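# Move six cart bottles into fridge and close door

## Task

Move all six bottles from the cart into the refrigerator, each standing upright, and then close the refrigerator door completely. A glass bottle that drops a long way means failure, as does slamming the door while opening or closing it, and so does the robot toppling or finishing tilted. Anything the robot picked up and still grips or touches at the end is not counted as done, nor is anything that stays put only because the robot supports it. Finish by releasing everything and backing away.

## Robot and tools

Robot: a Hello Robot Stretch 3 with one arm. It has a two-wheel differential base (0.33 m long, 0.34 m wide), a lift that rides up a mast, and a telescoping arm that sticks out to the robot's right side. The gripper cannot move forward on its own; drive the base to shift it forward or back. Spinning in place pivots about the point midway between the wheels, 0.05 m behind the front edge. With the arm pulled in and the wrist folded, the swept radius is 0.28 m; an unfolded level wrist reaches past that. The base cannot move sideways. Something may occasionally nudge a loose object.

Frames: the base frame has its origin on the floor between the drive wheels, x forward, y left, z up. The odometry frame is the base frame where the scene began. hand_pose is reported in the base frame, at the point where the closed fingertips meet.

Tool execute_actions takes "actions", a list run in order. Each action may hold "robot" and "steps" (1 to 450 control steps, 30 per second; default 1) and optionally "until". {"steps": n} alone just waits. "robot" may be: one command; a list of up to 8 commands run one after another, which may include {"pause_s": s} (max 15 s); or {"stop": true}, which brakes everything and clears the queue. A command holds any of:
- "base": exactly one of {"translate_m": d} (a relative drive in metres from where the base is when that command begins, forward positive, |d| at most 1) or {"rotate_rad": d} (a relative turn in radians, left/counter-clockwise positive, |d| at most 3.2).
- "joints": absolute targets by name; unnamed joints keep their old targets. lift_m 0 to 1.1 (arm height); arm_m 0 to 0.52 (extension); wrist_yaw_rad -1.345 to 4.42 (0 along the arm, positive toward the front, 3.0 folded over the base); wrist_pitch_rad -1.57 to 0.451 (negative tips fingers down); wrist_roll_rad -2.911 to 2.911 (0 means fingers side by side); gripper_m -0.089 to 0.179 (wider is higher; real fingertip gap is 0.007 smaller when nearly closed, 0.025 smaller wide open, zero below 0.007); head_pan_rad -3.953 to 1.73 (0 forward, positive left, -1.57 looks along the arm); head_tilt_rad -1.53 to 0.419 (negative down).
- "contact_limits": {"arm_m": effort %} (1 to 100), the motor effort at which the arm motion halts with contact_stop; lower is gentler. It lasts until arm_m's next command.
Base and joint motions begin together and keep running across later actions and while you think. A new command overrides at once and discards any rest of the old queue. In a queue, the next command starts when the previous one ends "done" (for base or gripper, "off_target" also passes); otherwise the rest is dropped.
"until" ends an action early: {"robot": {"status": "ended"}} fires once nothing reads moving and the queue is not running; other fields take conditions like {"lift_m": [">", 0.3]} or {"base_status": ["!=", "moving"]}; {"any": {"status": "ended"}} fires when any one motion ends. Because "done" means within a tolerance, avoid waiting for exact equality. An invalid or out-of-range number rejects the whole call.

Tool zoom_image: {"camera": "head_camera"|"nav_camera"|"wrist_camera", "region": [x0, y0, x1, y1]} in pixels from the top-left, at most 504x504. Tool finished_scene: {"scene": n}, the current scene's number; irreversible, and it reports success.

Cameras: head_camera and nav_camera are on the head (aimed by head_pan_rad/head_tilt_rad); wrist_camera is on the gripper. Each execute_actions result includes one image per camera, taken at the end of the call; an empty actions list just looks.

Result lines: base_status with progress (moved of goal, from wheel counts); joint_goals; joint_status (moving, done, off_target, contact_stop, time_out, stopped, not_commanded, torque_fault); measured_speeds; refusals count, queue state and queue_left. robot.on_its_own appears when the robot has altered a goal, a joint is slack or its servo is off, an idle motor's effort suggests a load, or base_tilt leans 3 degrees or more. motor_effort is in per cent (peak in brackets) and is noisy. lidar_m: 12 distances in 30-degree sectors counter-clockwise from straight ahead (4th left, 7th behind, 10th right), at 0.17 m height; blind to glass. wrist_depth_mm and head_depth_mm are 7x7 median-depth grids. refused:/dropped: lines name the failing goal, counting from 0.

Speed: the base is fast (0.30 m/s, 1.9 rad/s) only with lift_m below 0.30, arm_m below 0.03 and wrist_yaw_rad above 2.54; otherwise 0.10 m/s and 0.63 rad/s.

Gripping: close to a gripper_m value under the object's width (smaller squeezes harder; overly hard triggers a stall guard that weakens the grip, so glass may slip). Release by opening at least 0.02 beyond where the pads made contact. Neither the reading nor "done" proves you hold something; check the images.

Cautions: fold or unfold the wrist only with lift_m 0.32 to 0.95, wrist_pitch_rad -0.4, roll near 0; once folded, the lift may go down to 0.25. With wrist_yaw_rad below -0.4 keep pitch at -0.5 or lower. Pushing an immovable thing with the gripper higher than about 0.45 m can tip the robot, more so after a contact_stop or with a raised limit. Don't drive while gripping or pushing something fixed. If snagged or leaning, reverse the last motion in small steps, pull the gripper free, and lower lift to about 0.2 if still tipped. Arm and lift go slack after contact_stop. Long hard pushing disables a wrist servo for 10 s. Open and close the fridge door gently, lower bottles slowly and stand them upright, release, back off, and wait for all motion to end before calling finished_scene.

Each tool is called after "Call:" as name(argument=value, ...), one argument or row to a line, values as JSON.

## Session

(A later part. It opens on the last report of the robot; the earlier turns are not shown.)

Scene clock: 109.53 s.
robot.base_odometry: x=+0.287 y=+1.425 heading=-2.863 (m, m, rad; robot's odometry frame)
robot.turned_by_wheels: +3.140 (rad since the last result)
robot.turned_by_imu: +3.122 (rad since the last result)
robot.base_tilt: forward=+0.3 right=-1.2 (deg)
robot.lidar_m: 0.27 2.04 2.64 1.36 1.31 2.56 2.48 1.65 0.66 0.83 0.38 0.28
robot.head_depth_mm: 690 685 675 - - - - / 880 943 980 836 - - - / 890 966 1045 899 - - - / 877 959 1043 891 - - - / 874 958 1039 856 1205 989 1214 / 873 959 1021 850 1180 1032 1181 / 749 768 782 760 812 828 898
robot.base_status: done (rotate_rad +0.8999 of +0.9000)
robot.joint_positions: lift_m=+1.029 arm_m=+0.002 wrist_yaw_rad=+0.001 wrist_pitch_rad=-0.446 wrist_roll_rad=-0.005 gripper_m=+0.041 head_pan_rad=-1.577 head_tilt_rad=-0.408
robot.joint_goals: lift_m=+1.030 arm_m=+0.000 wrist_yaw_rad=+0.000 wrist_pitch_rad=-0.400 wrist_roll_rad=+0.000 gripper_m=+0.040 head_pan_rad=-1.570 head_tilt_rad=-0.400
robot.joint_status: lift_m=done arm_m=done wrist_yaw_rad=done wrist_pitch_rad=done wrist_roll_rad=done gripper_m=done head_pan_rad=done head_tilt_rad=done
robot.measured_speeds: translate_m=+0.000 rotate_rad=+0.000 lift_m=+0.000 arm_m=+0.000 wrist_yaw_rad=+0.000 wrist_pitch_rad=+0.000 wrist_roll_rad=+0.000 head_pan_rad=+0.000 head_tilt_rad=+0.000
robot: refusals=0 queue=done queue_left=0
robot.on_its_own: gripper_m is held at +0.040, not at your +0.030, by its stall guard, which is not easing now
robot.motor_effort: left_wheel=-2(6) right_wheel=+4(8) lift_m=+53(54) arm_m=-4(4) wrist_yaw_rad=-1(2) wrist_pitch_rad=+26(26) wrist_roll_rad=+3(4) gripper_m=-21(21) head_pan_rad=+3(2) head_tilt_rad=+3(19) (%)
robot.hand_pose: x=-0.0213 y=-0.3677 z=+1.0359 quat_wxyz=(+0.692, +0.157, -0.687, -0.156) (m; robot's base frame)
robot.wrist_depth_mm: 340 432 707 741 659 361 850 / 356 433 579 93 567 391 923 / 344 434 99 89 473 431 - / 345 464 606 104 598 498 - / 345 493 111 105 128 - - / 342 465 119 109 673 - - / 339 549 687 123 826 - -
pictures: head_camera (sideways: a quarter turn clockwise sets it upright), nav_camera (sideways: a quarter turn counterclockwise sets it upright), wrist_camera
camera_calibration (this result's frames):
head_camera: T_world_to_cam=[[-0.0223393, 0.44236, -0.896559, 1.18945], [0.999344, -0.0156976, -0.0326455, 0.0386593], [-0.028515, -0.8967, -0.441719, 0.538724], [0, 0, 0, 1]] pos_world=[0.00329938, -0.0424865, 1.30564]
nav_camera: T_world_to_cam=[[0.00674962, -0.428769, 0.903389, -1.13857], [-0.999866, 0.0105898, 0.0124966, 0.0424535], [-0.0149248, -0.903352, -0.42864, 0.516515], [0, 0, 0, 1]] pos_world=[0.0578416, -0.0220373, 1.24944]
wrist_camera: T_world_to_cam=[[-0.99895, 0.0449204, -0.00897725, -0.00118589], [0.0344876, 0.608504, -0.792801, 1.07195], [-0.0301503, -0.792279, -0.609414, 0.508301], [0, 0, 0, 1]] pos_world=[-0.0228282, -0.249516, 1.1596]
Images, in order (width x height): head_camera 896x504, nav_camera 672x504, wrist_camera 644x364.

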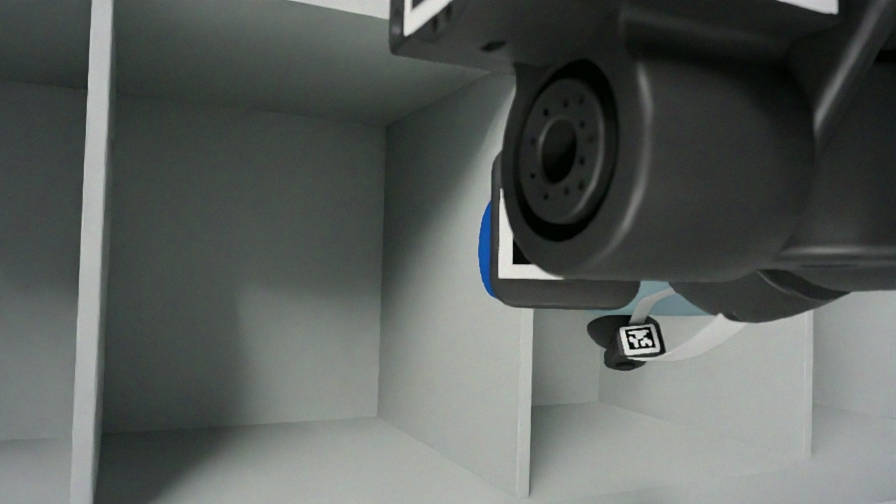

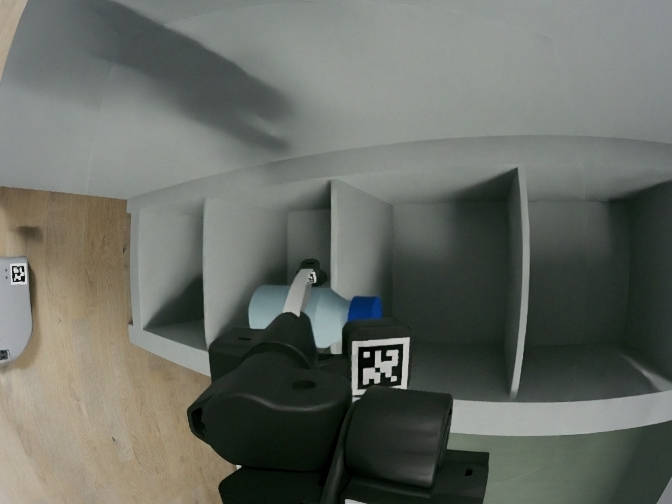

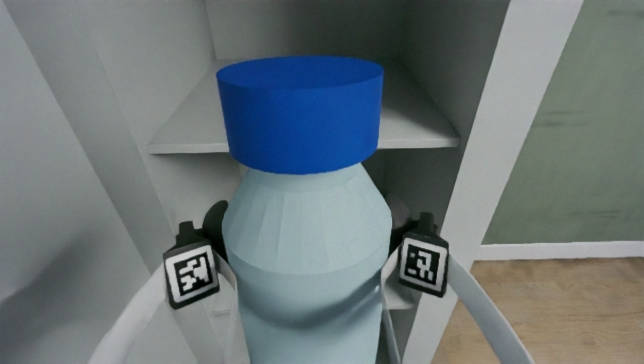

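Call:
execute_actions(
  actions=[
    {"robot":[{"base":{"translate_m":0.15}},{"joints":{"arm_m":0.50}},{"joints":{"lift_m":0.97}}],"steps":450,"until":{"robot":{"status":"ended"}}},
  ],
)

Scene clock: 122.83 s.
robot.base_odometry: x=+0.143 y=+1.384 heading=-2.863 (m, m, rad; robot's odometry frame)
robot.turned_by_wheels: +0.000 (rad since the last result)
robot.turned_by_imu: +0.003 (rad since the last result)
robot.base_tilt: forward=+0.3 right=-1.0 (deg)
robot.lidar_m: 2.11 1.90 2.62 2.54 1.39 2.71 2.63 1.65 0.73 0.45 0.17 0.15
robot.head_depth_mm: 894 964 1027 - - 1016 942 / 888 964 1023 809 1235 1058 1187 / 887 966 - 872 1228 1050 1215 / 876 967 - 821 1229 1040 1210 / 664 871 934 777 1061 976 950 / 512 546 589 629 688 715 736 / 398 407 414 423 431 439 447
robot.base_status: done (translate_m +0.1500 of +0.1500)
robot.joint_positions: lift_m=+0.971 arm_m=+0.500 wrist_yaw_rad=+0.001 wrist_pitch_rad=-0.406 wrist_roll_rad=-0.005 gripper_m=+0.041 head_pan_rad=-1.577 head_tilt_rad=-0.408
robot.joint_goals: lift_m=+0.970 arm_m=+0.500 wrist_yaw_rad=+0.000 wrist_pitch_rad=-0.400 wrist_roll_rad=+0.000 gripper_m=+0.040 head_pan_rad=-1.570 head_tilt_rad=-0.400
robot.joint_status: lift_m=done arm_m=done wrist_yaw_rad=done wrist_pitch_rad=done wrist_roll_rad=done gripper_m=done head_pan_rad=done head_tilt_rad=done
robot.measured_speeds: translate_m=+0.000 rotate_rad=+0.000 lift_m=+0.000 arm_m=+0.000 wrist_yaw_rad=+0.000 wrist_pitch_rad=+0.000 wrist_roll_rad=+0.000 head_pan_rad=+0.000 head_tilt_rad=+0.000
robot: refusals=0 queue=done queue_left=0
robot.on_its_own: gripper_m is held at +0.040, not at your +0.030, by its stall guard, which is not easing now
robot.motor_effort: left_wheel=-2(2) right_wheel=+4(9) lift_m=+18(56) arm_m=+2(5) wrist_yaw_rad=-1(1) wrist_pitch_rad=+3(27) wrist_roll_rad=+3(3) gripper_m=-21(21) head_pan_rad=+2(3) head_tilt_rad=+3(3) (%)
robot.hand_pose: x=-0.0213 y=-0.8706 z=+0.9861 quat_wxyz=(+0.694, +0.143, -0.691, -0.142) (m; robot's base frame)
robot.wrist_depth_mm: 111 153 276 287 290 290 294 / 110 150 104 91 315 316 317 / 110 150 95 87 348 341 343 / 109 149 209 103 298 295 293 / 109 147 110 105 128 242 240 / 108 136 120 108 193 204 201 / 108 162 172 125 171 176 175
pictures: head_camera (sideways: a quarter turn clockwise sets it upright), nav_camera (sideways: a quarter turn counterclockwise sets it upright), wrist_camera
camera_calibration (this result's frames):
head_camera: T_world_to_cam=[[-0.0223408, 0.442123, -0.896676, 1.18961], [0.999344, -0.0157061, -0.032643, 0.0386559], [-0.0285154, -0.896817, -0.441481, 0.538415], [0, 0, 0, 1]] pos_world=[0.00329939, -0.0424855, 1.30565]
nav_camera: T_world_to_cam=[[0.00675116, -0.428529, 0.903503, -1.13872], [-0.999866, 0.0105928, 0.0124954, 0.0424551], [-0.0149253, -0.903466, -0.4284, 0.516203], [0, 0, 0, 1]] pos_world=[0.0578415, -0.0220512, 1.24945]
wrist_camera: T_world_to_cam=[[-0.998924, 0.0449224, -0.0115532, 0.023485], [0.0353545, 0.576159, -0.816573, 1.33376], [-0.0300259, -0.816102, -0.577127, 0.0269661], [0, 0, 0, 1]] pos_world=[-0.0228851, -0.747507, 1.10495]
Images, in order (width x height): head_camera 896x504, nav_camera 672x504, wrist_camera 644x364.

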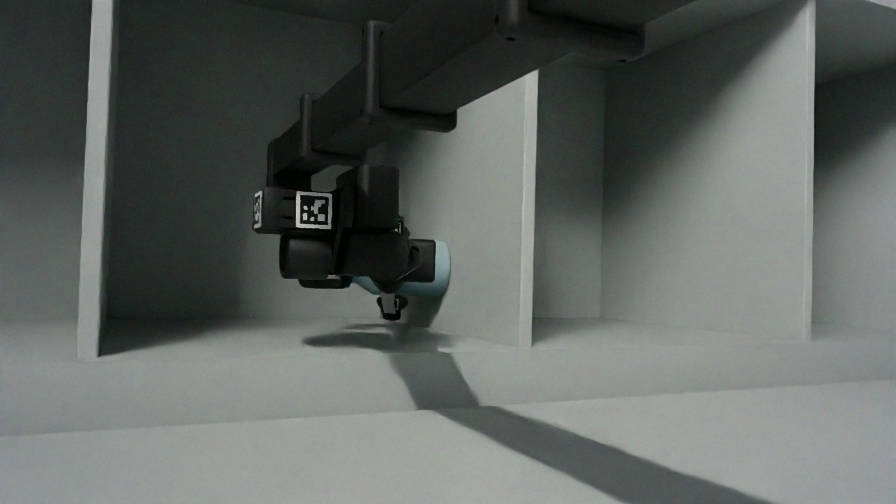

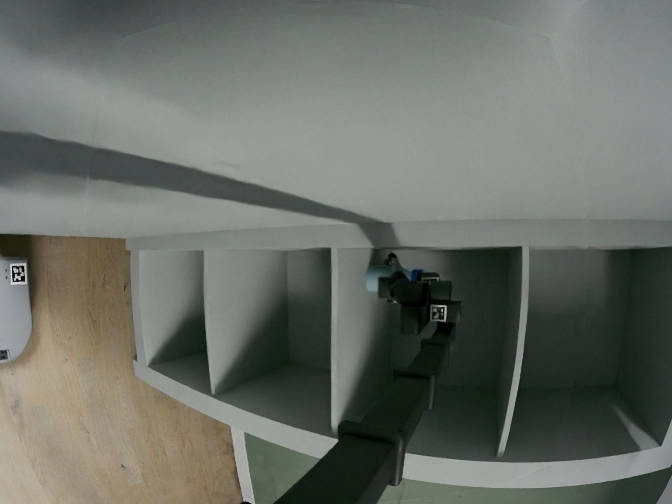

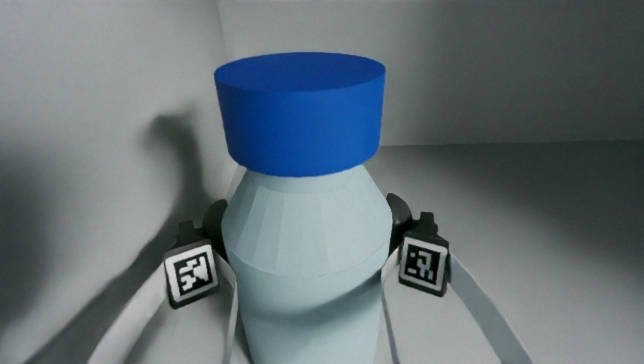

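Call:
execute_actions(
  actions=[
    {"robot":[{"joints":{"gripper_m":0.12}},{"joints":{"arm_m":0.0}},{"base":{"translate_m":-0.15},"joints":{"lift_m":0.92,"head_tilt_rad":-0.7}},{"base":{"rotate_rad":-0.9}},{"base":{"translate_m":-1.0}},{"base":{"rotate_rad":-2.24}}],"steps":450,"until":{"robot":{"status":"ended"}}},
    {"steps":450,"until":{"robot":{"status":"ended"}}},
    {"steps":450,"until":{"robot":{"status":"ended"}}},
  ],
)

Scene clock: 154.47 s.
robot.base_odometry: x=+1.100 y=+0.843 heading=+0.280 (m, m, rad; robot's odometry frame)
robot.turned_by_wheels: -3.140 (rad since the last result)
robot.turned_by_imu: -3.113 (rad since the last result)
robot.base_tilt: forward=+0.3 right=-0.9 (deg)
robot.lidar_m: 1.85 1.94 2.01 1.43 1.26 1.18 2.42 2.48 0.47 0.33 0.32 1.91
robot.head_depth_mm: 1591 1803 2027 737 - - - / 1599 1791 722 741 - - - / 1587 1784 718 734 - - - / 1598 1789 733 731 - - - / 1588 1785 913 748 617 837 997 / 1595 1794 880 740 613 812 767 / 1594 1773 856 735 612 505 752
robot.base_status: done (rotate_rad -2.2399 of -2.2400)
robot.joint_positions: lift_m=+0.920 arm_m=+0.002 wrist_yaw_rad=-0.001 wrist_pitch_rad=-0.414 wrist_roll_rad=-0.004 gripper_m=+0.120 head_pan_rad=-1.577 head_tilt_rad=-0.691
robot.joint_goals: lift_m=+0.920 arm_m=+0.000 wrist_yaw_rad=+0.000 wrist_pitch_rad=-0.400 wrist_roll_rad=+0.000 gripper_m=+0.120 head_pan_rad=-1.570 head_tilt_rad=-0.700
robot.joint_status: lift_m=done arm_m=done wrist_yaw_rad=done wrist_pitch_rad=done wrist_roll_rad=done gripper_m=done head_pan_rad=done head_tilt_rad=done
robot.measured_speeds: translate_m=+0.000 rotate_rad=+0.000 lift_m=+0.000 arm_m=+0.000 wrist_yaw_rad=+0.000 wrist_pitch_rad=+0.000 wrist_roll_rad=+0.000 head_pan_rad=+0.000 head_tilt_rad=+0.000
robot: refusals=0 queue=done queue_left=0
robot.motor_effort: left_wheel=+1(6) right_wheel=-1(11) lift_m=+21(21) arm_m=-4(6) wrist_yaw_rad=+1(9) wrist_pitch_rad=+8(8) wrist_roll_rad=+3(3) gripper_m=+0(87) head_pan_rad=+3(3) head_tilt_rad=-3(16) (%)
robot.hand_pose: x=-0.0218 y=-0.3719 z=+0.9342 quat_wxyz=(+0.693, +0.145, -0.691, -0.146) (m; robot's base frame)
robot.wrist_depth_mm: - - - - - - - / - - - 630 419 - - / 490 530 576 414 410 - - / 458 463 458 431 433 403 - / 377 392 372 366 370 - - / 318 - 312 264 312 - - / 280 270 216 261 586 - -
pictures: head_camera (sideways: a quarter turn clockwise sets it upright), nav_camera (sideways: a quarter turn counterclockwise sets it upright), wrist_camera
camera_calibration (this result's frames):
head_camera: T_world_to_cam=[[-0.0209518, 0.675036, -0.737488, 0.98205], [0.999401, -0.00619113, -0.0340596, 0.0404875], [-0.0275573, -0.737759, -0.674501, 0.841568], [0, 0, 0, 1]] pos_world=[0.00330387, -0.0417933, 1.29327]
nav_camera: T_world_to_cam=[[0.00534745, -0.663887, 0.747814, -0.935713], [-0.999888, 0.00691045, 0.0132849, 0.0414321], [-0.0139874, -0.747801, -0.663776, 0.822428], [0, 0, 0, 1]] pos_world=[0.0579348, -0.00648157, 1.2451]
wrist_camera: T_world_to_cam=[[-0.998791, 0.0476651, -0.0120448, 0.00145063], [0.0375927, 0.582563, -0.811916, 1.00214], [-0.0316833, -0.811387, -0.58365, 0.411826], [0, 0, 0, 1]] pos_world=[-0.0231762, -0.249727, 1.05403]
Images, in order (width x height): head_camera 896x504, nav_camera 672x504, wrist_camera 644x364.

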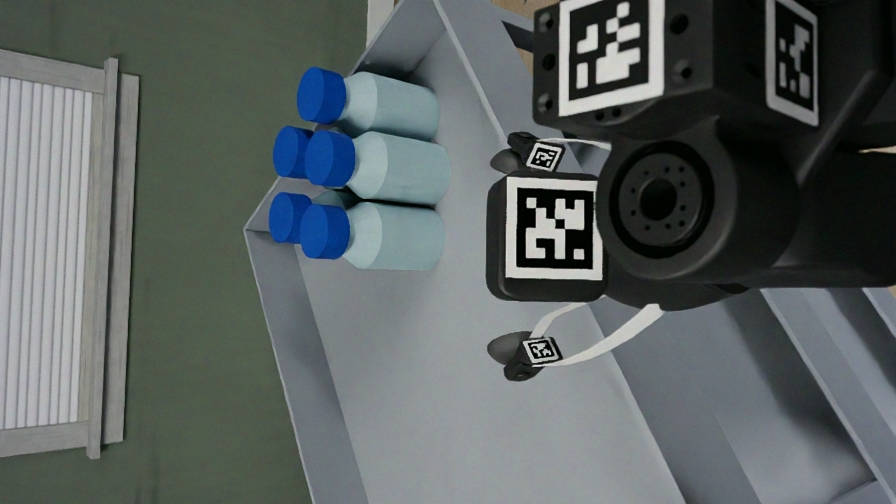

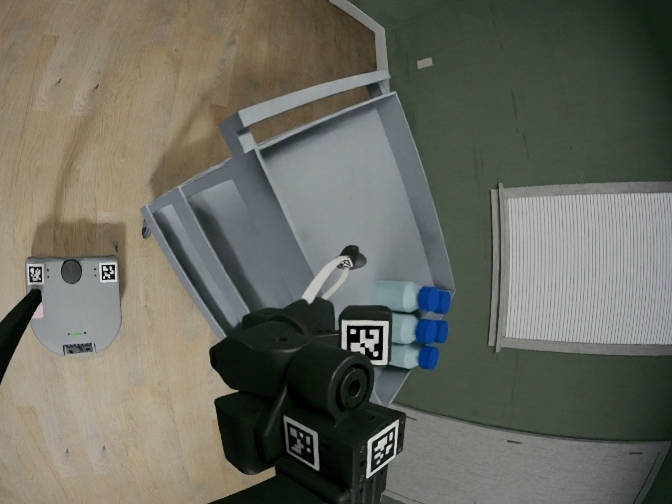

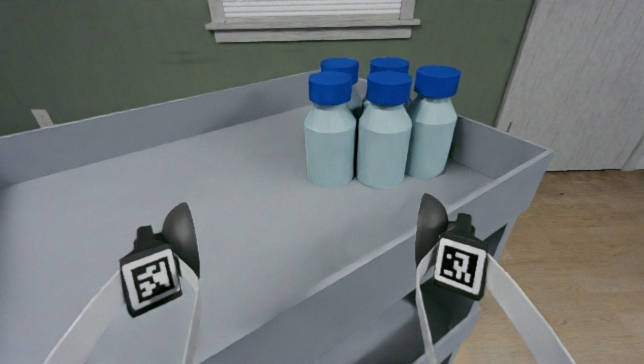

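Call:
execute_actions(
  actions=[
    {"robot":[{"base":{"translate_m":-0.015},"joints":{"lift_m":0.85}},{"joints":{"arm_m":0.17}},{"joints":{"lift_m":0.815}},{"joints":{"arm_m":0.29}}],"steps":450,"until":{"robot":{"status":"ended"}}},
  ],
)

Scene clock: 170.77 s.
robot.base_odometry: x=+1.086 y=+0.839 heading=+0.280 (m, m, rad; robot's odometry frame)
robot.turned_by_wheels: +0.000 (rad since the last result)
robot.turned_by_imu: +0.001 (rad since the last result)
robot.base_tilt: forward=+0.3 right=-0.9 (deg)
robot.lidar_m: 1.86 1.95 2.01 1.43 1.23 1.17 2.41 2.48 1.86 0.43 0.39 1.93
robot.head_depth_mm: 1598 1807 2051 2007 - - - / 1586 1806 1962 - 1615 1390 1217 / 1604 1771 941 - 1368 1371 1216 / 1597 1694 880 - 1055 1301 1205 / 1600 1705 860 712 1001 1123 1159 / 1589 1715 931 740 627 871 1004 / 1608 1773 927 734 567 789 1118
robot.base_status: done (translate_m -0.0150 of -0.0150)
robot.joint_positions: lift_m=+0.816 arm_m=+0.290 wrist_yaw_rad=-0.005 wrist_pitch_rad=-0.427 wrist_roll_rad=+0.002 gripper_m=+0.120 head_pan_rad=-1.577 head_tilt_rad=-0.692
robot.joint_goals: lift_m=+0.815 arm_m=+0.290 wrist_yaw_rad=+0.000 wrist_pitch_rad=-0.400 wrist_roll_rad=+0.000 gripper_m=+0.120 head_pan_rad=-1.570 head_tilt_rad=-0.700
robot.joint_status: lift_m=done arm_m=done wrist_yaw_rad=done wrist_pitch_rad=done wrist_roll_rad=done gripper_m=done head_pan_rad=done head_tilt_rad=done
robot.measured_speeds: translate_m=+0.000 rotate_rad=+0.000 lift_m=+0.000 arm_m=+0.000 wrist_yaw_rad=+0.000 wrist_pitch_rad=+0.000 wrist_roll_rad=+0.000 head_pan_rad=+0.000 head_tilt_rad=+0.000
robot: refusals=0 queue=done queue_left=0
robot.motor_effort: left_wheel=+0(4) right_wheel=+2(6) lift_m=+20(22) arm_m=+3(11) wrist_yaw_rad=+4(16) wrist_pitch_rad=+15(17) wrist_roll_rad=+0(7) gripper_m=-2(5) head_pan_rad=+3(2) head_tilt_rad=-2(3) (%)
robot.hand_pose: x=-0.0227 y=-0.6578 z=+0.8262 quat_wxyz=(+0.690, +0.148, -0.692, -0.152) (m; robot's base frame)
robot.wrist_depth_mm: - - 245 262 - - - / 380 433 253 279 351 341 - / 357 351 280 307 336 - - / 272 269 268 266 222 - - / 222 228 218 216 142 - - / 186 - 184 126 331 - - / 166 161 159 107 499 972 931
pictures: head_camera (sideways: a quarter turn clockwise sets it upright), nav_camera (sideways: a quarter turn counterclockwise sets it upright), wrist_camera
camera_calibration (this result's frames):
head_camera: T_world_to_cam=[[-0.0209499, 0.675631, -0.736942, 0.981339], [0.999401, -0.00616124, -0.0340598, 0.0404877], [-0.0275523, -0.737214, -0.675097, 0.842343], [0, 0, 0, 1]] pos_world=[0.00330401, -0.0417864, 1.29323]
nav_camera: T_world_to_cam=[[0.00534542, -0.664491, 0.747277, -0.935014], [-0.999888, 0.00689734, 0.0132856, 0.0414312], [-0.0139824, -0.747265, -0.664379, 0.823213], [0, 0, 0, 1]] pos_world=[0.0579351, -0.00643558, 1.24509]
wrist_camera: T_world_to_cam=[[-0.998392, 0.0542742, -0.0163556, 0.0207582], [0.0454042, 0.592954, -0.803955, 1.08154], [-0.0339359, -0.803405, -0.594465, 0.130946], [0, 0, 0, 1]] pos_world=[-0.0239379, -0.537228, 0.947692]
Images, in order (width x height): head_camera 896x504, nav_camera 672x504, wrist_camera 644x364.

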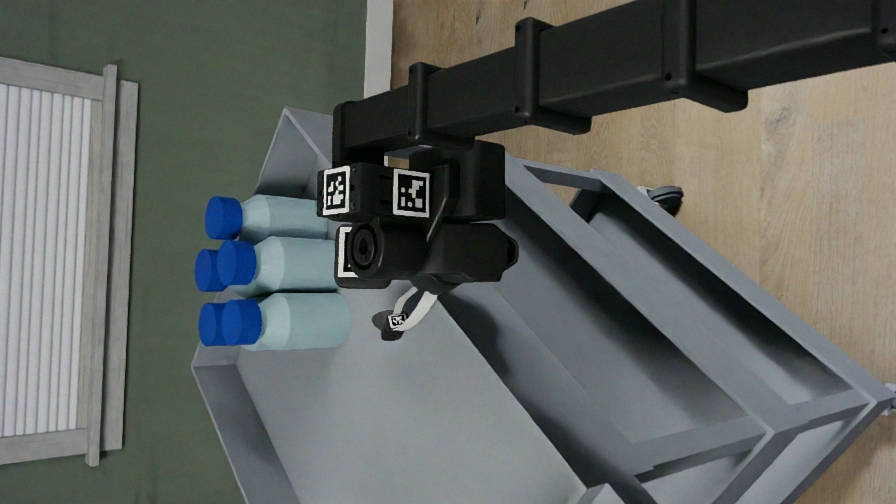

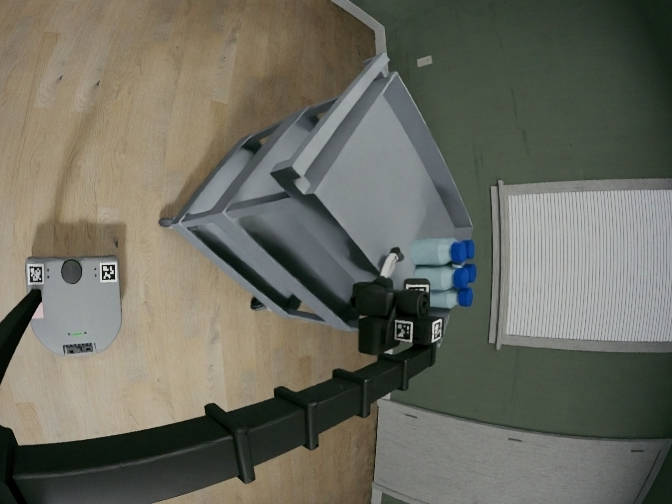

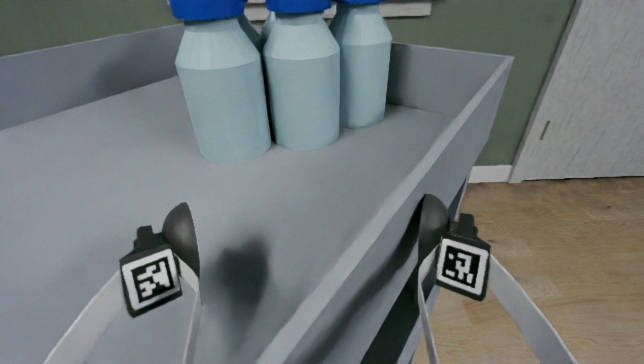

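Call:
execute_actions(
  actions=[
    {"robot":[{"joints":{"lift_m":0.80}},{"joints":{"gripper_m":-0.02}},{"joints":{"arm_m":0.08}},{"joints":{"gripper_m":0.12}},{"joints":{"lift_m":0.92}},{"joints":{"arm_m":0.0}}],"steps":450,"until":{"robot":{"status":"ended"}}},
  ],
)

Scene clock: 174.50 s.
robot.base_odometry: x=+1.086 y=+0.839 heading=+0.280 (m, m, rad; robot's odometry frame)
robot.turned_by_wheels: +0.000 (rad since the last result)
robot.turned_by_imu: +0.001 (rad since the last result)
robot.base_tilt: forward=+0.4 right=-1.1 (deg)
robot.lidar_m: 1.86 1.95 2.02 1.43 1.23 1.17 2.40 2.49 1.86 0.43 0.39 1.93
robot.head_depth_mm: 1586 1803 2065 1996 1692 - - / 1591 1785 1965 - - 1400 1212 / 1600 1763 948 - 1369 1370 1215 / 1580 1699 887 - 1052 1301 1205 / 1600 1714 866 704 1000 1137 1158 / 1597 1714 931 739 626 866 996 / 1596 1775 929 738 569 759 1129
robot.base_status: done (translate_m -0.0150 of -0.0150)
robot.joint_positions: lift_m=+0.804 arm_m=+0.290 wrist_yaw_rad=-0.007 wrist_pitch_rad=-0.392 wrist_roll_rad=+0.020 gripper_m=+0.120 head_pan_rad=-1.577 head_tilt_rad=-0.692
robot.joint_goals: lift_m=+0.804 arm_m=+0.290 wrist_yaw_rad=+0.000 wrist_pitch_rad=-0.400 wrist_roll_rad=+0.000 gripper_m=+0.120 head_pan_rad=-1.570 head_tilt_rad=-0.700
robot.joint_status: lift_m=contact_stop arm_m=done wrist_yaw_rad=done wrist_pitch_rad=done wrist_roll_rad=done gripper_m=done head_pan_rad=done head_tilt_rad=done
robot.measured_speeds: translate_m=+0.000 rotate_rad=+0.000 lift_m=-0.002 arm_m=+0.000 wrist_yaw_rad=-0.010 wrist_pitch_rad=+0.096 wrist_roll_rad=+0.072 head_pan_rad=+0.000 head_tilt_rad=+0.000
robot: refusals=0 queue=dropped queue_left=0
robot.on_its_own: lift_m is slack since a contact_stop, until your next command for it
robot.motor_effort: left_wheel=+0(1) right_wheel=+1(2) lift_m=+33(32) arm_m=+3(3) wrist_yaw_rad=+5(6) wrist_pitch_rad=-9(15) wrist_roll_rad=-11(11) gripper_m=-2(3) head_pan_rad=+3(3) head_tilt_rad=-1(2) (%)
robot.hand_pose: x=-0.0230 y=-0.6622 z=+0.8224 quat_wxyz=(+0.687, +0.134, -0.700, -0.142) (m; robot's base frame)
robot.wrist_depth_mm: - - 247 266 - - - / 394 449 253 271 348 - - / 369 375 273 301 343 - - / 288 280 273 268 214 - - / 226 231 218 214 136 - - / 188 - 182 114 183 - - / 166 159 156 99 487 926 944
pictures: head_camera (sideways: a quarter turn clockwise sets it upright), nav_camera (sideways: a quarter turn counterclockwise sets it upright), wrist_camera
dropped: robot: command 0 of its queue: lift_m: contact_stop
camera_calibration (this result's frames):
head_camera: T_world_to_cam=[[-0.0209511, 0.675635, -0.736938, 0.981334], [0.999401, -0.00615925, -0.0340598, 0.0404877], [-0.027551, -0.73721, -0.675101, 0.842349], [0, 0, 0, 1]] pos_world=[0.00330409, -0.0417863, 1.29323]
nav_camera: T_world_to_cam=[[0.00534658, -0.664495, 0.747273, -0.935009], [-0.999888, 0.00689547, 0.0132856, 0.0414312], [-0.013981, -0.747261, -0.664384, 0.823219], [0, 0, 0, 1]] pos_world=[0.0579351, -0.00643515, 1.24509]
wrist_camera: T_world_to_cam=[[-0.997516, 0.0614683, -0.0343975, 0.0402933], [0.0631457, 0.563981, -0.82337, 1.07823], [-0.0312116, -0.823497, -0.566462, 0.0888481], [0, 0, 0, 1]] pos_world=[-0.0251192, -0.537411, 0.939496]
Images, in order (width x height): head_camera 896x504, nav_camera 672x504, wrist_camera 644x364.

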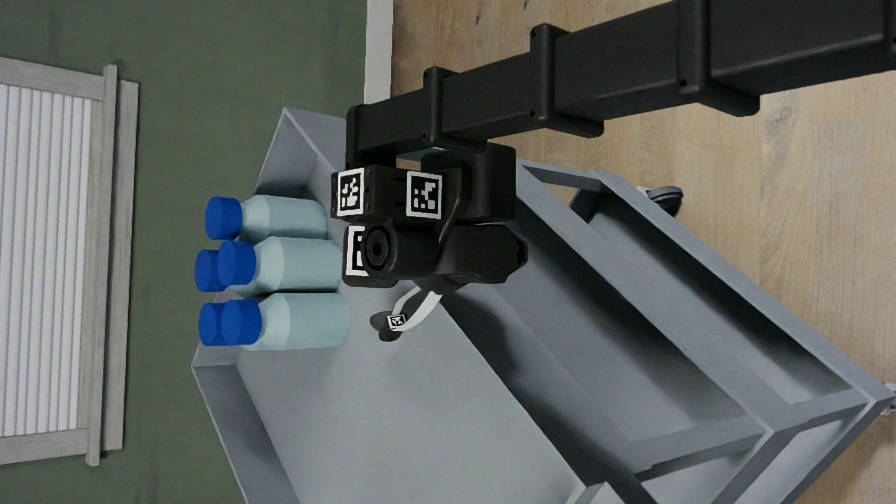

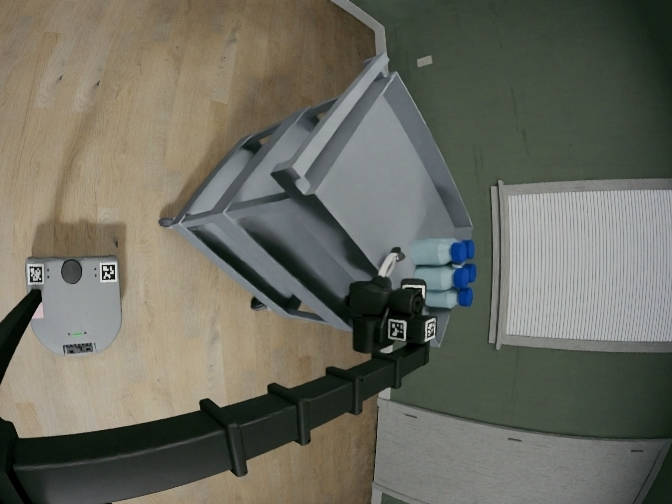

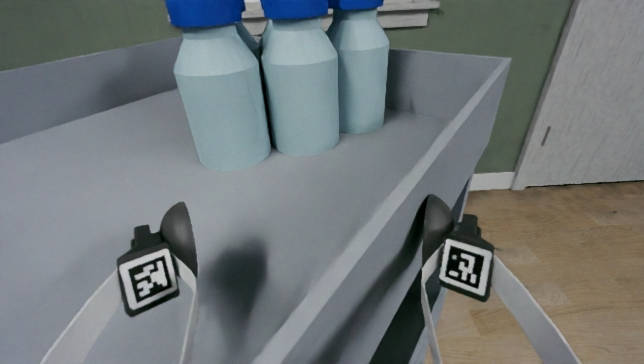

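Call:
execute_actions(
  actions=[
    {"robot":[{"joints":{"lift_m":0.812}},{"joints":{"gripper_m":-0.02}},{"joints":{"arm_m":0.08}},{"joints":{"gripper_m":0.12}},{"joints":{"lift_m":0.92}},{"joints":{"arm_m":0.0}}],"steps":450,"until":{"robot":{"status":"ended"}}},
  ],
)

Scene clock: 188.17 s.
robot.base_odometry: x=+1.086 y=+0.839 heading=+0.280 (m, m, rad; robot's odometry frame)
robot.turned_by_wheels: +0.000 (rad since the last result)
robot.turned_by_imu: +0.003 (rad since the last result)
robot.base_tilt: forward=+0.4 right=-1.0 (deg)
robot.lidar_m: 1.86 1.94 2.01 1.43 1.23 1.17 2.40 2.48 1.86 0.17 0.15 0.22
robot.head_depth_mm: 1617 1808 2068 1981 - - - / 1581 1777 2022 1954 - - - / 1583 1805 1981 765 - - - / 1576 1792 726 735 620 - - / 1595 1794 698 698 617 528 467 / 1590 1783 708 699 612 524 458 / 1585 1785 884 737 610 523 455
robot.base_status: done (translate_m -0.0150 of -0.0150)
robot.joint_positions: lift_m=+0.919 arm_m=+0.002 wrist_yaw_rad=-0.192 wrist_pitch_rad=-0.413 wrist_roll_rad=+0.005 gripper_m=+0.120 head_pan_rad=-1.577 head_tilt_rad=-0.692
robot.joint_goals: lift_m=+0.920 arm_m=+0.000 wrist_yaw_rad=-0.190 wrist_pitch_rad=-0.400 wrist_roll_rad=+0.000 gripper_m=+0.120 head_pan_rad=-1.570 head_tilt_rad=-0.700
robot.joint_status: lift_m=done arm_m=done wrist_yaw_rad=done wrist_pitch_rad=done wrist_roll_rad=done gripper_m=done head_pan_rad=done head_tilt_rad=done
robot.measured_speeds: translate_m=+0.000 rotate_rad=+0.000 lift_m=+0.000 arm_m=+0.000 wrist_yaw_rad=+0.000 wrist_pitch_rad=+0.000 wrist_roll_rad=+0.000 head_pan_rad=+0.000 head_tilt_rad=+0.000
robot: refusals=0 queue=done queue_left=0
robot.on_its_own: wrist_yaw_rad is held at -0.190, not at your +0.000, by its stall guard, which is not easing now
robot.motor_effort: left_wheel=+0(6) right_wheel=+3(16) lift_m=+49(51) arm_m=-4(12) wrist_yaw_rad=+1(43) wrist_pitch_rad=+7(11) wrist_roll_rad=-2(46) gripper_m=+0(100) head_pan_rad=+3(3) head_tilt_rad=-4(3) (%)
robot.hand_pose: x=-0.0644 y=-0.3678 z=+0.9333 quat_wxyz=(+0.673, +0.078, -0.704, -0.211) (m; robot's base frame)
robot.wrist_depth_mm: - - - - - - - / - - - - - - - / 522 320 390 514 - - - / 459 339 402 474 - - - / 380 366 374 397 - - - / 317 - 312 584 - - - / 282 272 269 583 - - -
pictures: head_camera (sideways: a quarter turn clockwise sets it upright), nav_camera (sideways: a quarter turn counterclockwise sets it upright), wrist_camera
camera_calibration (this result's frames):
head_camera: T_world_to_cam=[[-0.0209634, 0.675711, -0.736868, 0.981243], [0.999401, -0.00613677, -0.0340598, 0.0404877], [-0.0275366, -0.737141, -0.675178, 0.842448], [0, 0, 0, 1]] pos_world=[0.00330489, -0.0417855, 1.29323]
nav_camera: T_world_to_cam=[[0.00535872, -0.664573, 0.747205, -0.934919], [-0.999888, 0.00687514, 0.0132857, 0.041431], [-0.0139665, -0.747192, -0.664461, 0.82332], [0, 0, 0, 1]] pos_world=[0.0579352, -0.00642828, 1.24509]
wrist_camera: T_world_to_cam=[[-0.970725, 0.239339, -0.0202521, 0.0386657], [0.155682, 0.562725, -0.811852, 1.00088], [-0.182912, -0.791238, -0.583512, 0.410812], [0, 0, 0, 1]] pos_world=[-0.0431423, -0.247424, 1.05306]
Images, in order (width x height): head_camera 896x504, nav_camera 672x504, wrist_camera 644x364.

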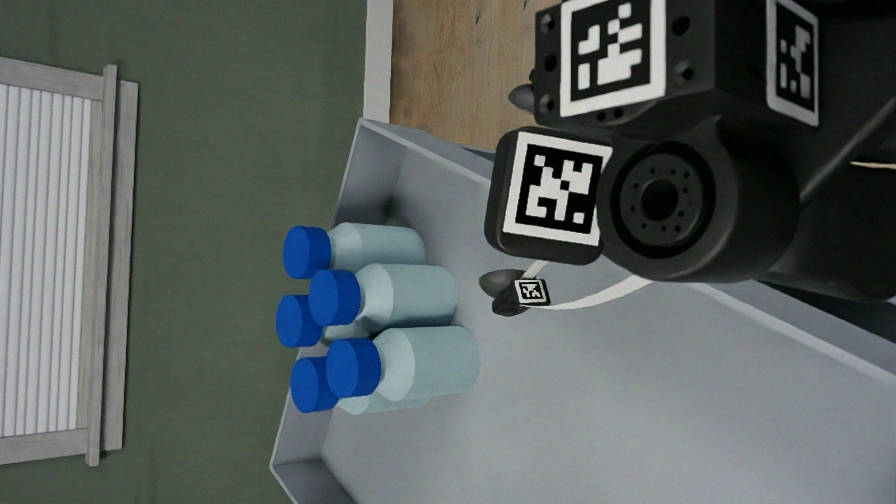

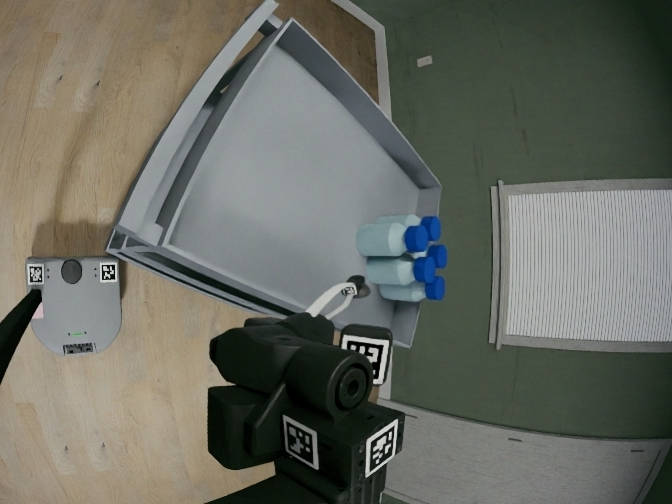

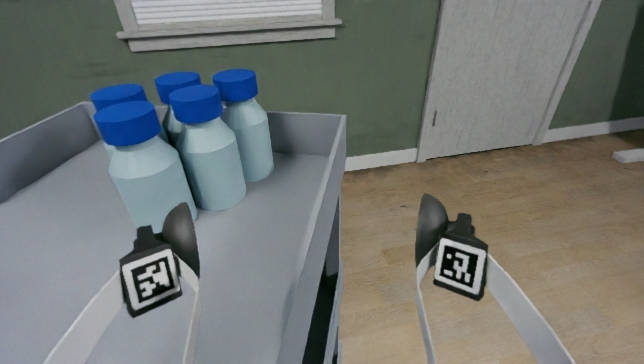

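Call:
execute_actions(
  actions=[
    {"robot":[{"joints":{"lift_m":0.96,"wrist_yaw_rad":0.56}},{"joints":{"arm_m":0.263}},{"joints":{"lift_m":0.82}}],"steps":450,"until":{"robot":{"status":"ended"}}},
  ],
)

Scene clock: 199.20 s.
robot.base_odometry: x=+1.086 y=+0.839 heading=+0.280 (m, m, rad; robot's odometry frame)
robot.turned_by_wheels: +0.000 (rad since the last result)
robot.turned_by_imu: +0.002 (rad since the last result)
robot.base_tilt: forward=+0.1 right=-1.0 (deg)
robot.lidar_m: 1.87 1.95 2.01 1.43 1.23 1.17 2.40 2.48 1.86 0.17 0.15 0.22
robot.head_depth_mm: 1592 1789 - - 1644 1400 1219 / 1590 1741 - 1942 1646 1408 1213 / 1602 1740 - 757 969 1337 1215 / 1581 1765 - 731 622 798 1037 / 1593 1762 - 698 619 527 477 / 1597 1773 717 695 614 525 458 / 1613 1797 873 737 613 523 455
robot.base_status: done (translate_m -0.0150 of -0.0150)
robot.joint_positions: lift_m=+0.916 arm_m=+0.263 wrist_yaw_rad=+0.561 wrist_pitch_rad=-0.339 wrist_roll_rad=-0.030 gripper_m=+0.120 head_pan_rad=-1.577 head_tilt_rad=-0.692
robot.joint_goals: lift_m=+0.917 arm_m=+0.263 wrist_yaw_rad=+0.560 wrist_pitch_rad=-0.400 wrist_roll_rad=+0.000 gripper_m=+0.120 head_pan_rad=-1.570 head_tilt_rad=-0.700
robot.joint_status: lift_m=contact_stop arm_m=done wrist_yaw_rad=done wrist_pitch_rad=done wrist_roll_rad=done gripper_m=done head_pan_rad=done head_tilt_rad=done
robot.measured_speeds: translate_m=+0.000 rotate_rad=+0.000 lift_m=-0.012 arm_m=+0.000 wrist_yaw_rad=+0.020 wrist_pitch_rad=+0.168 wrist_roll_rad=-0.096 head_pan_rad=+0.000 head_tilt_rad=+0.000
robot: refusals=0 queue=dropped queue_left=0
robot.on_its_own: lift_m is slack since a contact_stop, until your next command for it (your +0.820 is given up)
robot.motor_effort: left_wheel=+0(1) right_wheel=+4(5) lift_m=+41(52) arm_m=+2(3) wrist_yaw_rad=-1(3) wrist_pitch_rad=-43(45) wrist_roll_rad=+18(19) gripper_m=+0(0) head_pan_rad=+2(3) head_tilt_rad=-3(2) (%)
robot.hand_pose: x=+0.1029 y=-0.6055 z=+0.9472 quat_wxyz=(+0.713, +0.307, -0.626, +0.083) (m; robot's base frame)
robot.wrist_depth_mm: - - - - - - 947 / - - - - - - 970 / - - - - - - - / - - - 435 - - - / - 332 393 211 220 - - / 307 - 335 158 163 171 162 / 293 287 286 138 160 139 173
pictures: head_camera (sideways: a quarter turn clockwise sets it upright), nav_camera (sideways: a quarter turn counterclockwise sets it upright), wrist_camera
camera_calibration (this result's frames):
head_camera: T_world_to_cam=[[-0.0209654, 0.675714, -0.736866, 0.98124], [0.999401, -0.00613381, -0.0340598, 0.0404877], [-0.0275344, -0.737139, -0.67518, 0.842451], [0, 0, 0, 1]] pos_world=[0.00330501, -0.0417854, 1.29323]
nav_camera: T_world_to_cam=[[0.0053606, -0.664575, 0.747202, -0.934916], [-0.999888, 0.00687224, 0.0132857, 0.041431], [-0.0139643, -0.74719, -0.664464, 0.823323], [0, 0, 0, 1]] pos_world=[0.0579353, -0.00642795, 1.24509]
wrist_camera: T_world_to_cam=[[-0.86542, -0.500956, 0.0095655, -0.2291], [-0.26792, 0.446541, -0.85371, 1.13276], [0.423399, -0.74138, -0.520661, 0.169704], [0, 0, 0, 1]] pos_world=[0.0333683, -0.494777, 1.0576]
Images, in order (width x height): head_camera 896x504, nav_camera 672x504, wrist_camera 644x364.

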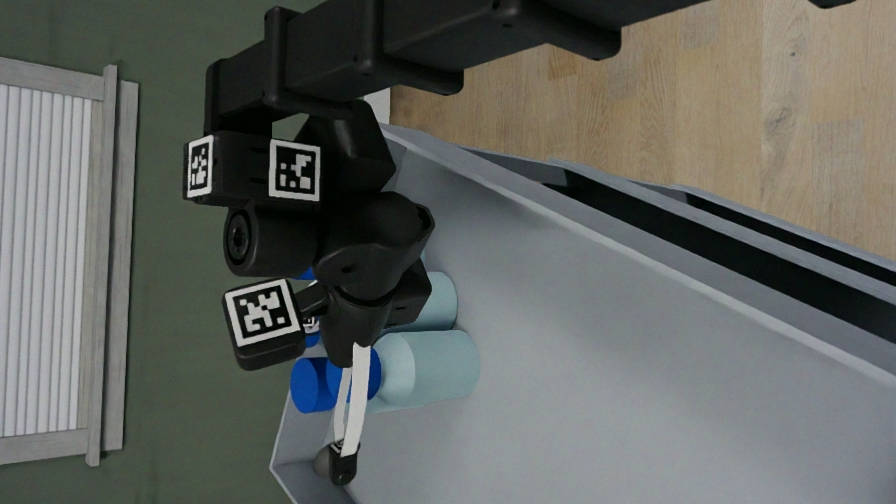

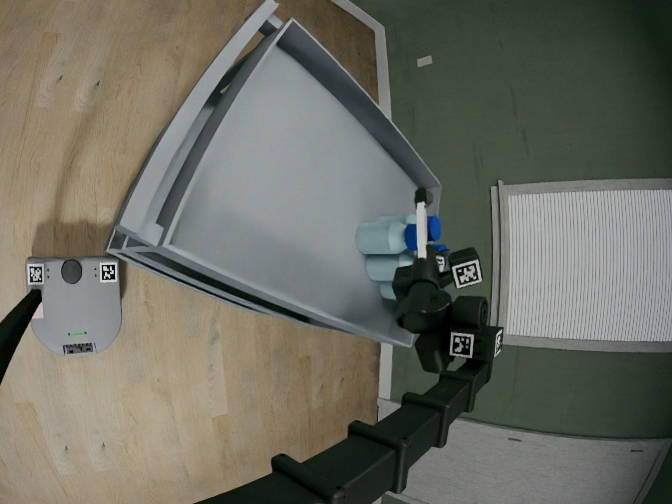

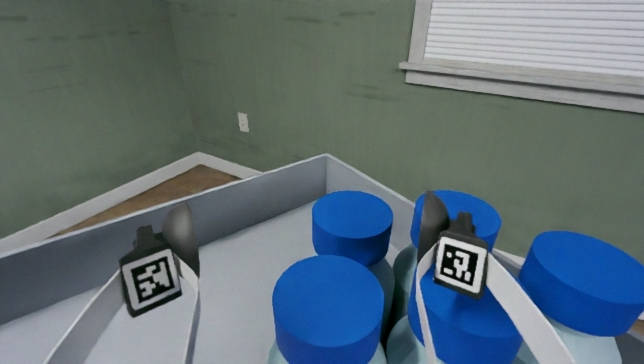

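Call:
execute_actions(
  actions=[
    {"robot":[{"joints":{"lift_m":0.95}},{"joints":{"arm_m":0.13,"wrist_yaw_rad":0.5}},{"joints":{"lift_m":0.82}},{"joints":{"arm_m":0.245}}],"steps":450,"until":{"robot":{"status":"ended"}}},
  ],
)

Scene clock: 209.97 s.
robot.base_odometry: x=+1.086 y=+0.839 heading=+0.280 (m, m, rad; robot's odometry frame)
robot.turned_by_wheels: +0.000 (rad since the last result)
robot.turned_by_imu: +0.002 (rad since the last result)
robot.base_tilt: forward=+0.2 right=-0.9 (deg)
robot.lidar_m: 1.86 1.95 2.01 1.43 1.24 1.17 2.40 2.49 1.86 0.17 0.15 0.23
robot.head_depth_mm: 1607 1806 2056 2075 - - - / 1598 1783 2022 - 1638 1389 1206 / 1598 1802 2006 - 981 1338 1205 / 1606 1797 741 - 605 802 1038 / 1582 1808 721 - 617 528 477 / 1582 1788 709 681 615 525 458 / 1605 1791 889 734 612 522 457
robot.base_status: done (translate_m -0.0150 of -0.0150)
robot.joint_positions: lift_m=+0.820 arm_m=+0.244 wrist_yaw_rad=+0.510 wrist_pitch_rad=-0.415 wrist_roll_rad=-0.005 gripper_m=+0.120 head_pan_rad=-1.577 head_tilt_rad=-0.692
robot.joint_goals: lift_m=+0.820 arm_m=+0.245 wrist_yaw_rad=+0.500 wrist_pitch_rad=-0.400 wrist_roll_rad=+0.000 gripper_m=+0.120 head_pan_rad=-1.570 head_tilt_rad=-0.700
robot.joint_status: lift_m=done arm_m=done wrist_yaw_rad=done wrist_pitch_rad=done wrist_roll_rad=done gripper_m=done head_pan_rad=done head_tilt_rad=done
robot.measured_speeds: translate_m=+0.000 rotate_rad=+0.000 lift_m=+0.000 arm_m=+0.000 wrist_yaw_rad=+0.000 wrist_pitch_rad=+0.000 wrist_roll_rad=+0.000 head_pan_rad=+0.000 head_tilt_rad=+0.000
robot: refusals=0 queue=done queue_left=0
robot.motor_effort: left_wheel=+2(2) right_wheel=+2(4) lift_m=+20(51) arm_m=+4(4) wrist_yaw_rad=-8(7) wrist_pitch_rad=+8(36) wrist_roll_rad=+4(17) gripper_m=+3(3) head_pan_rad=+3(3) head_tilt_rad=-2(3) (%)
robot.hand_pose: x=+0.0883 y=-0.5856 z=+0.8339 quat_wxyz=(+0.708, +0.316, -0.631, +0.034) (m; robot's base frame)
robot.wrist_depth_mm: - - - 112 198 127 139 / - - 342 95 206 137 150 / 276 314 347 112 170 144 153 / 279 285 272 115 164 151 162 / 234 241 221 121 141 172 178 / 196 - 188 141 185 189 189 / 174 167 167 162 165 164 164
pictures: head_camera (sideways: a quarter turn clockwise sets it upright), nav_camera (sideways: a quarter turn counterclockwise sets it upright), wrist_camera
camera_calibration (this result's frames):
head_camera: T_world_to_cam=[[-0.0209654, 0.675714, -0.736866, 0.98124], [0.999401, -0.00613368, -0.0340598, 0.0404877], [-0.0275344, -0.737139, -0.67518, 0.842451], [0, 0, 0, 1]] pos_world=[0.00330501, -0.0417854, 1.29323]
nav_camera: T_world_to_cam=[[0.00536068, -0.664575, 0.747202, -0.934916], [-0.999888, 0.00687212, 0.0132857, 0.041431], [-0.0139642, -0.74719, -0.664464, 0.823323], [0, 0, 0, 1]] pos_world=[0.0579353, -0.00642794, 1.24509]
wrist_camera: T_world_to_cam=[[-0.894089, -0.447766, -0.0105659, -0.180225], [-0.254174, 0.526671, -0.81118, 1.03347], [0.368783, -0.722581, -0.584701, 0.200899], [0, 0, 0, 1]] pos_world=[0.0274567, -0.479833, 0.953894]
Images, in order (width x height): head_camera 896x504, nav_camera 672x504, wrist_camera 644x364.

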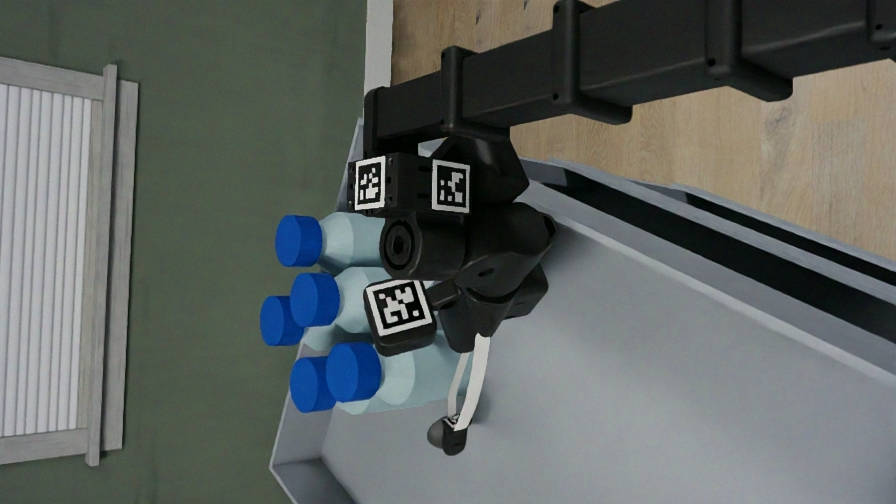

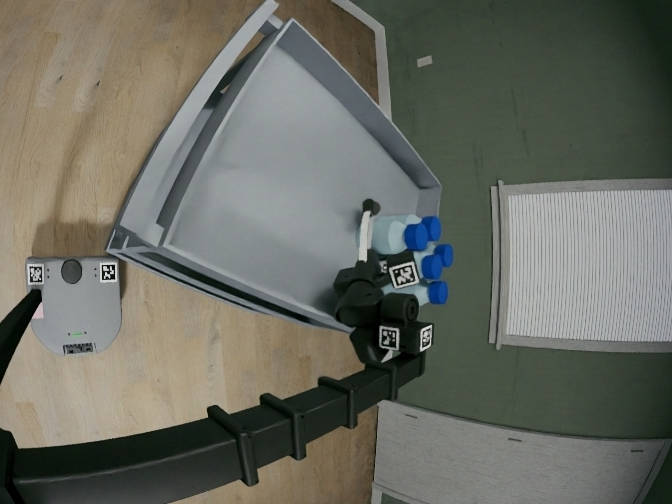

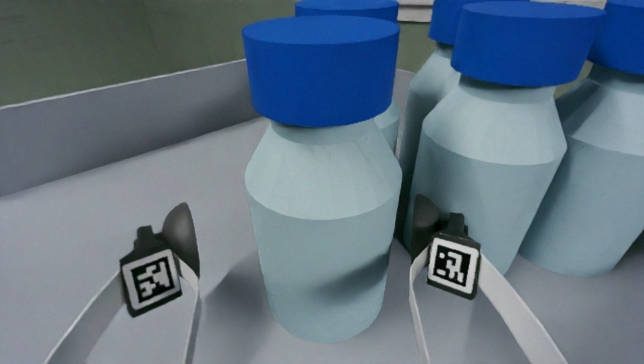

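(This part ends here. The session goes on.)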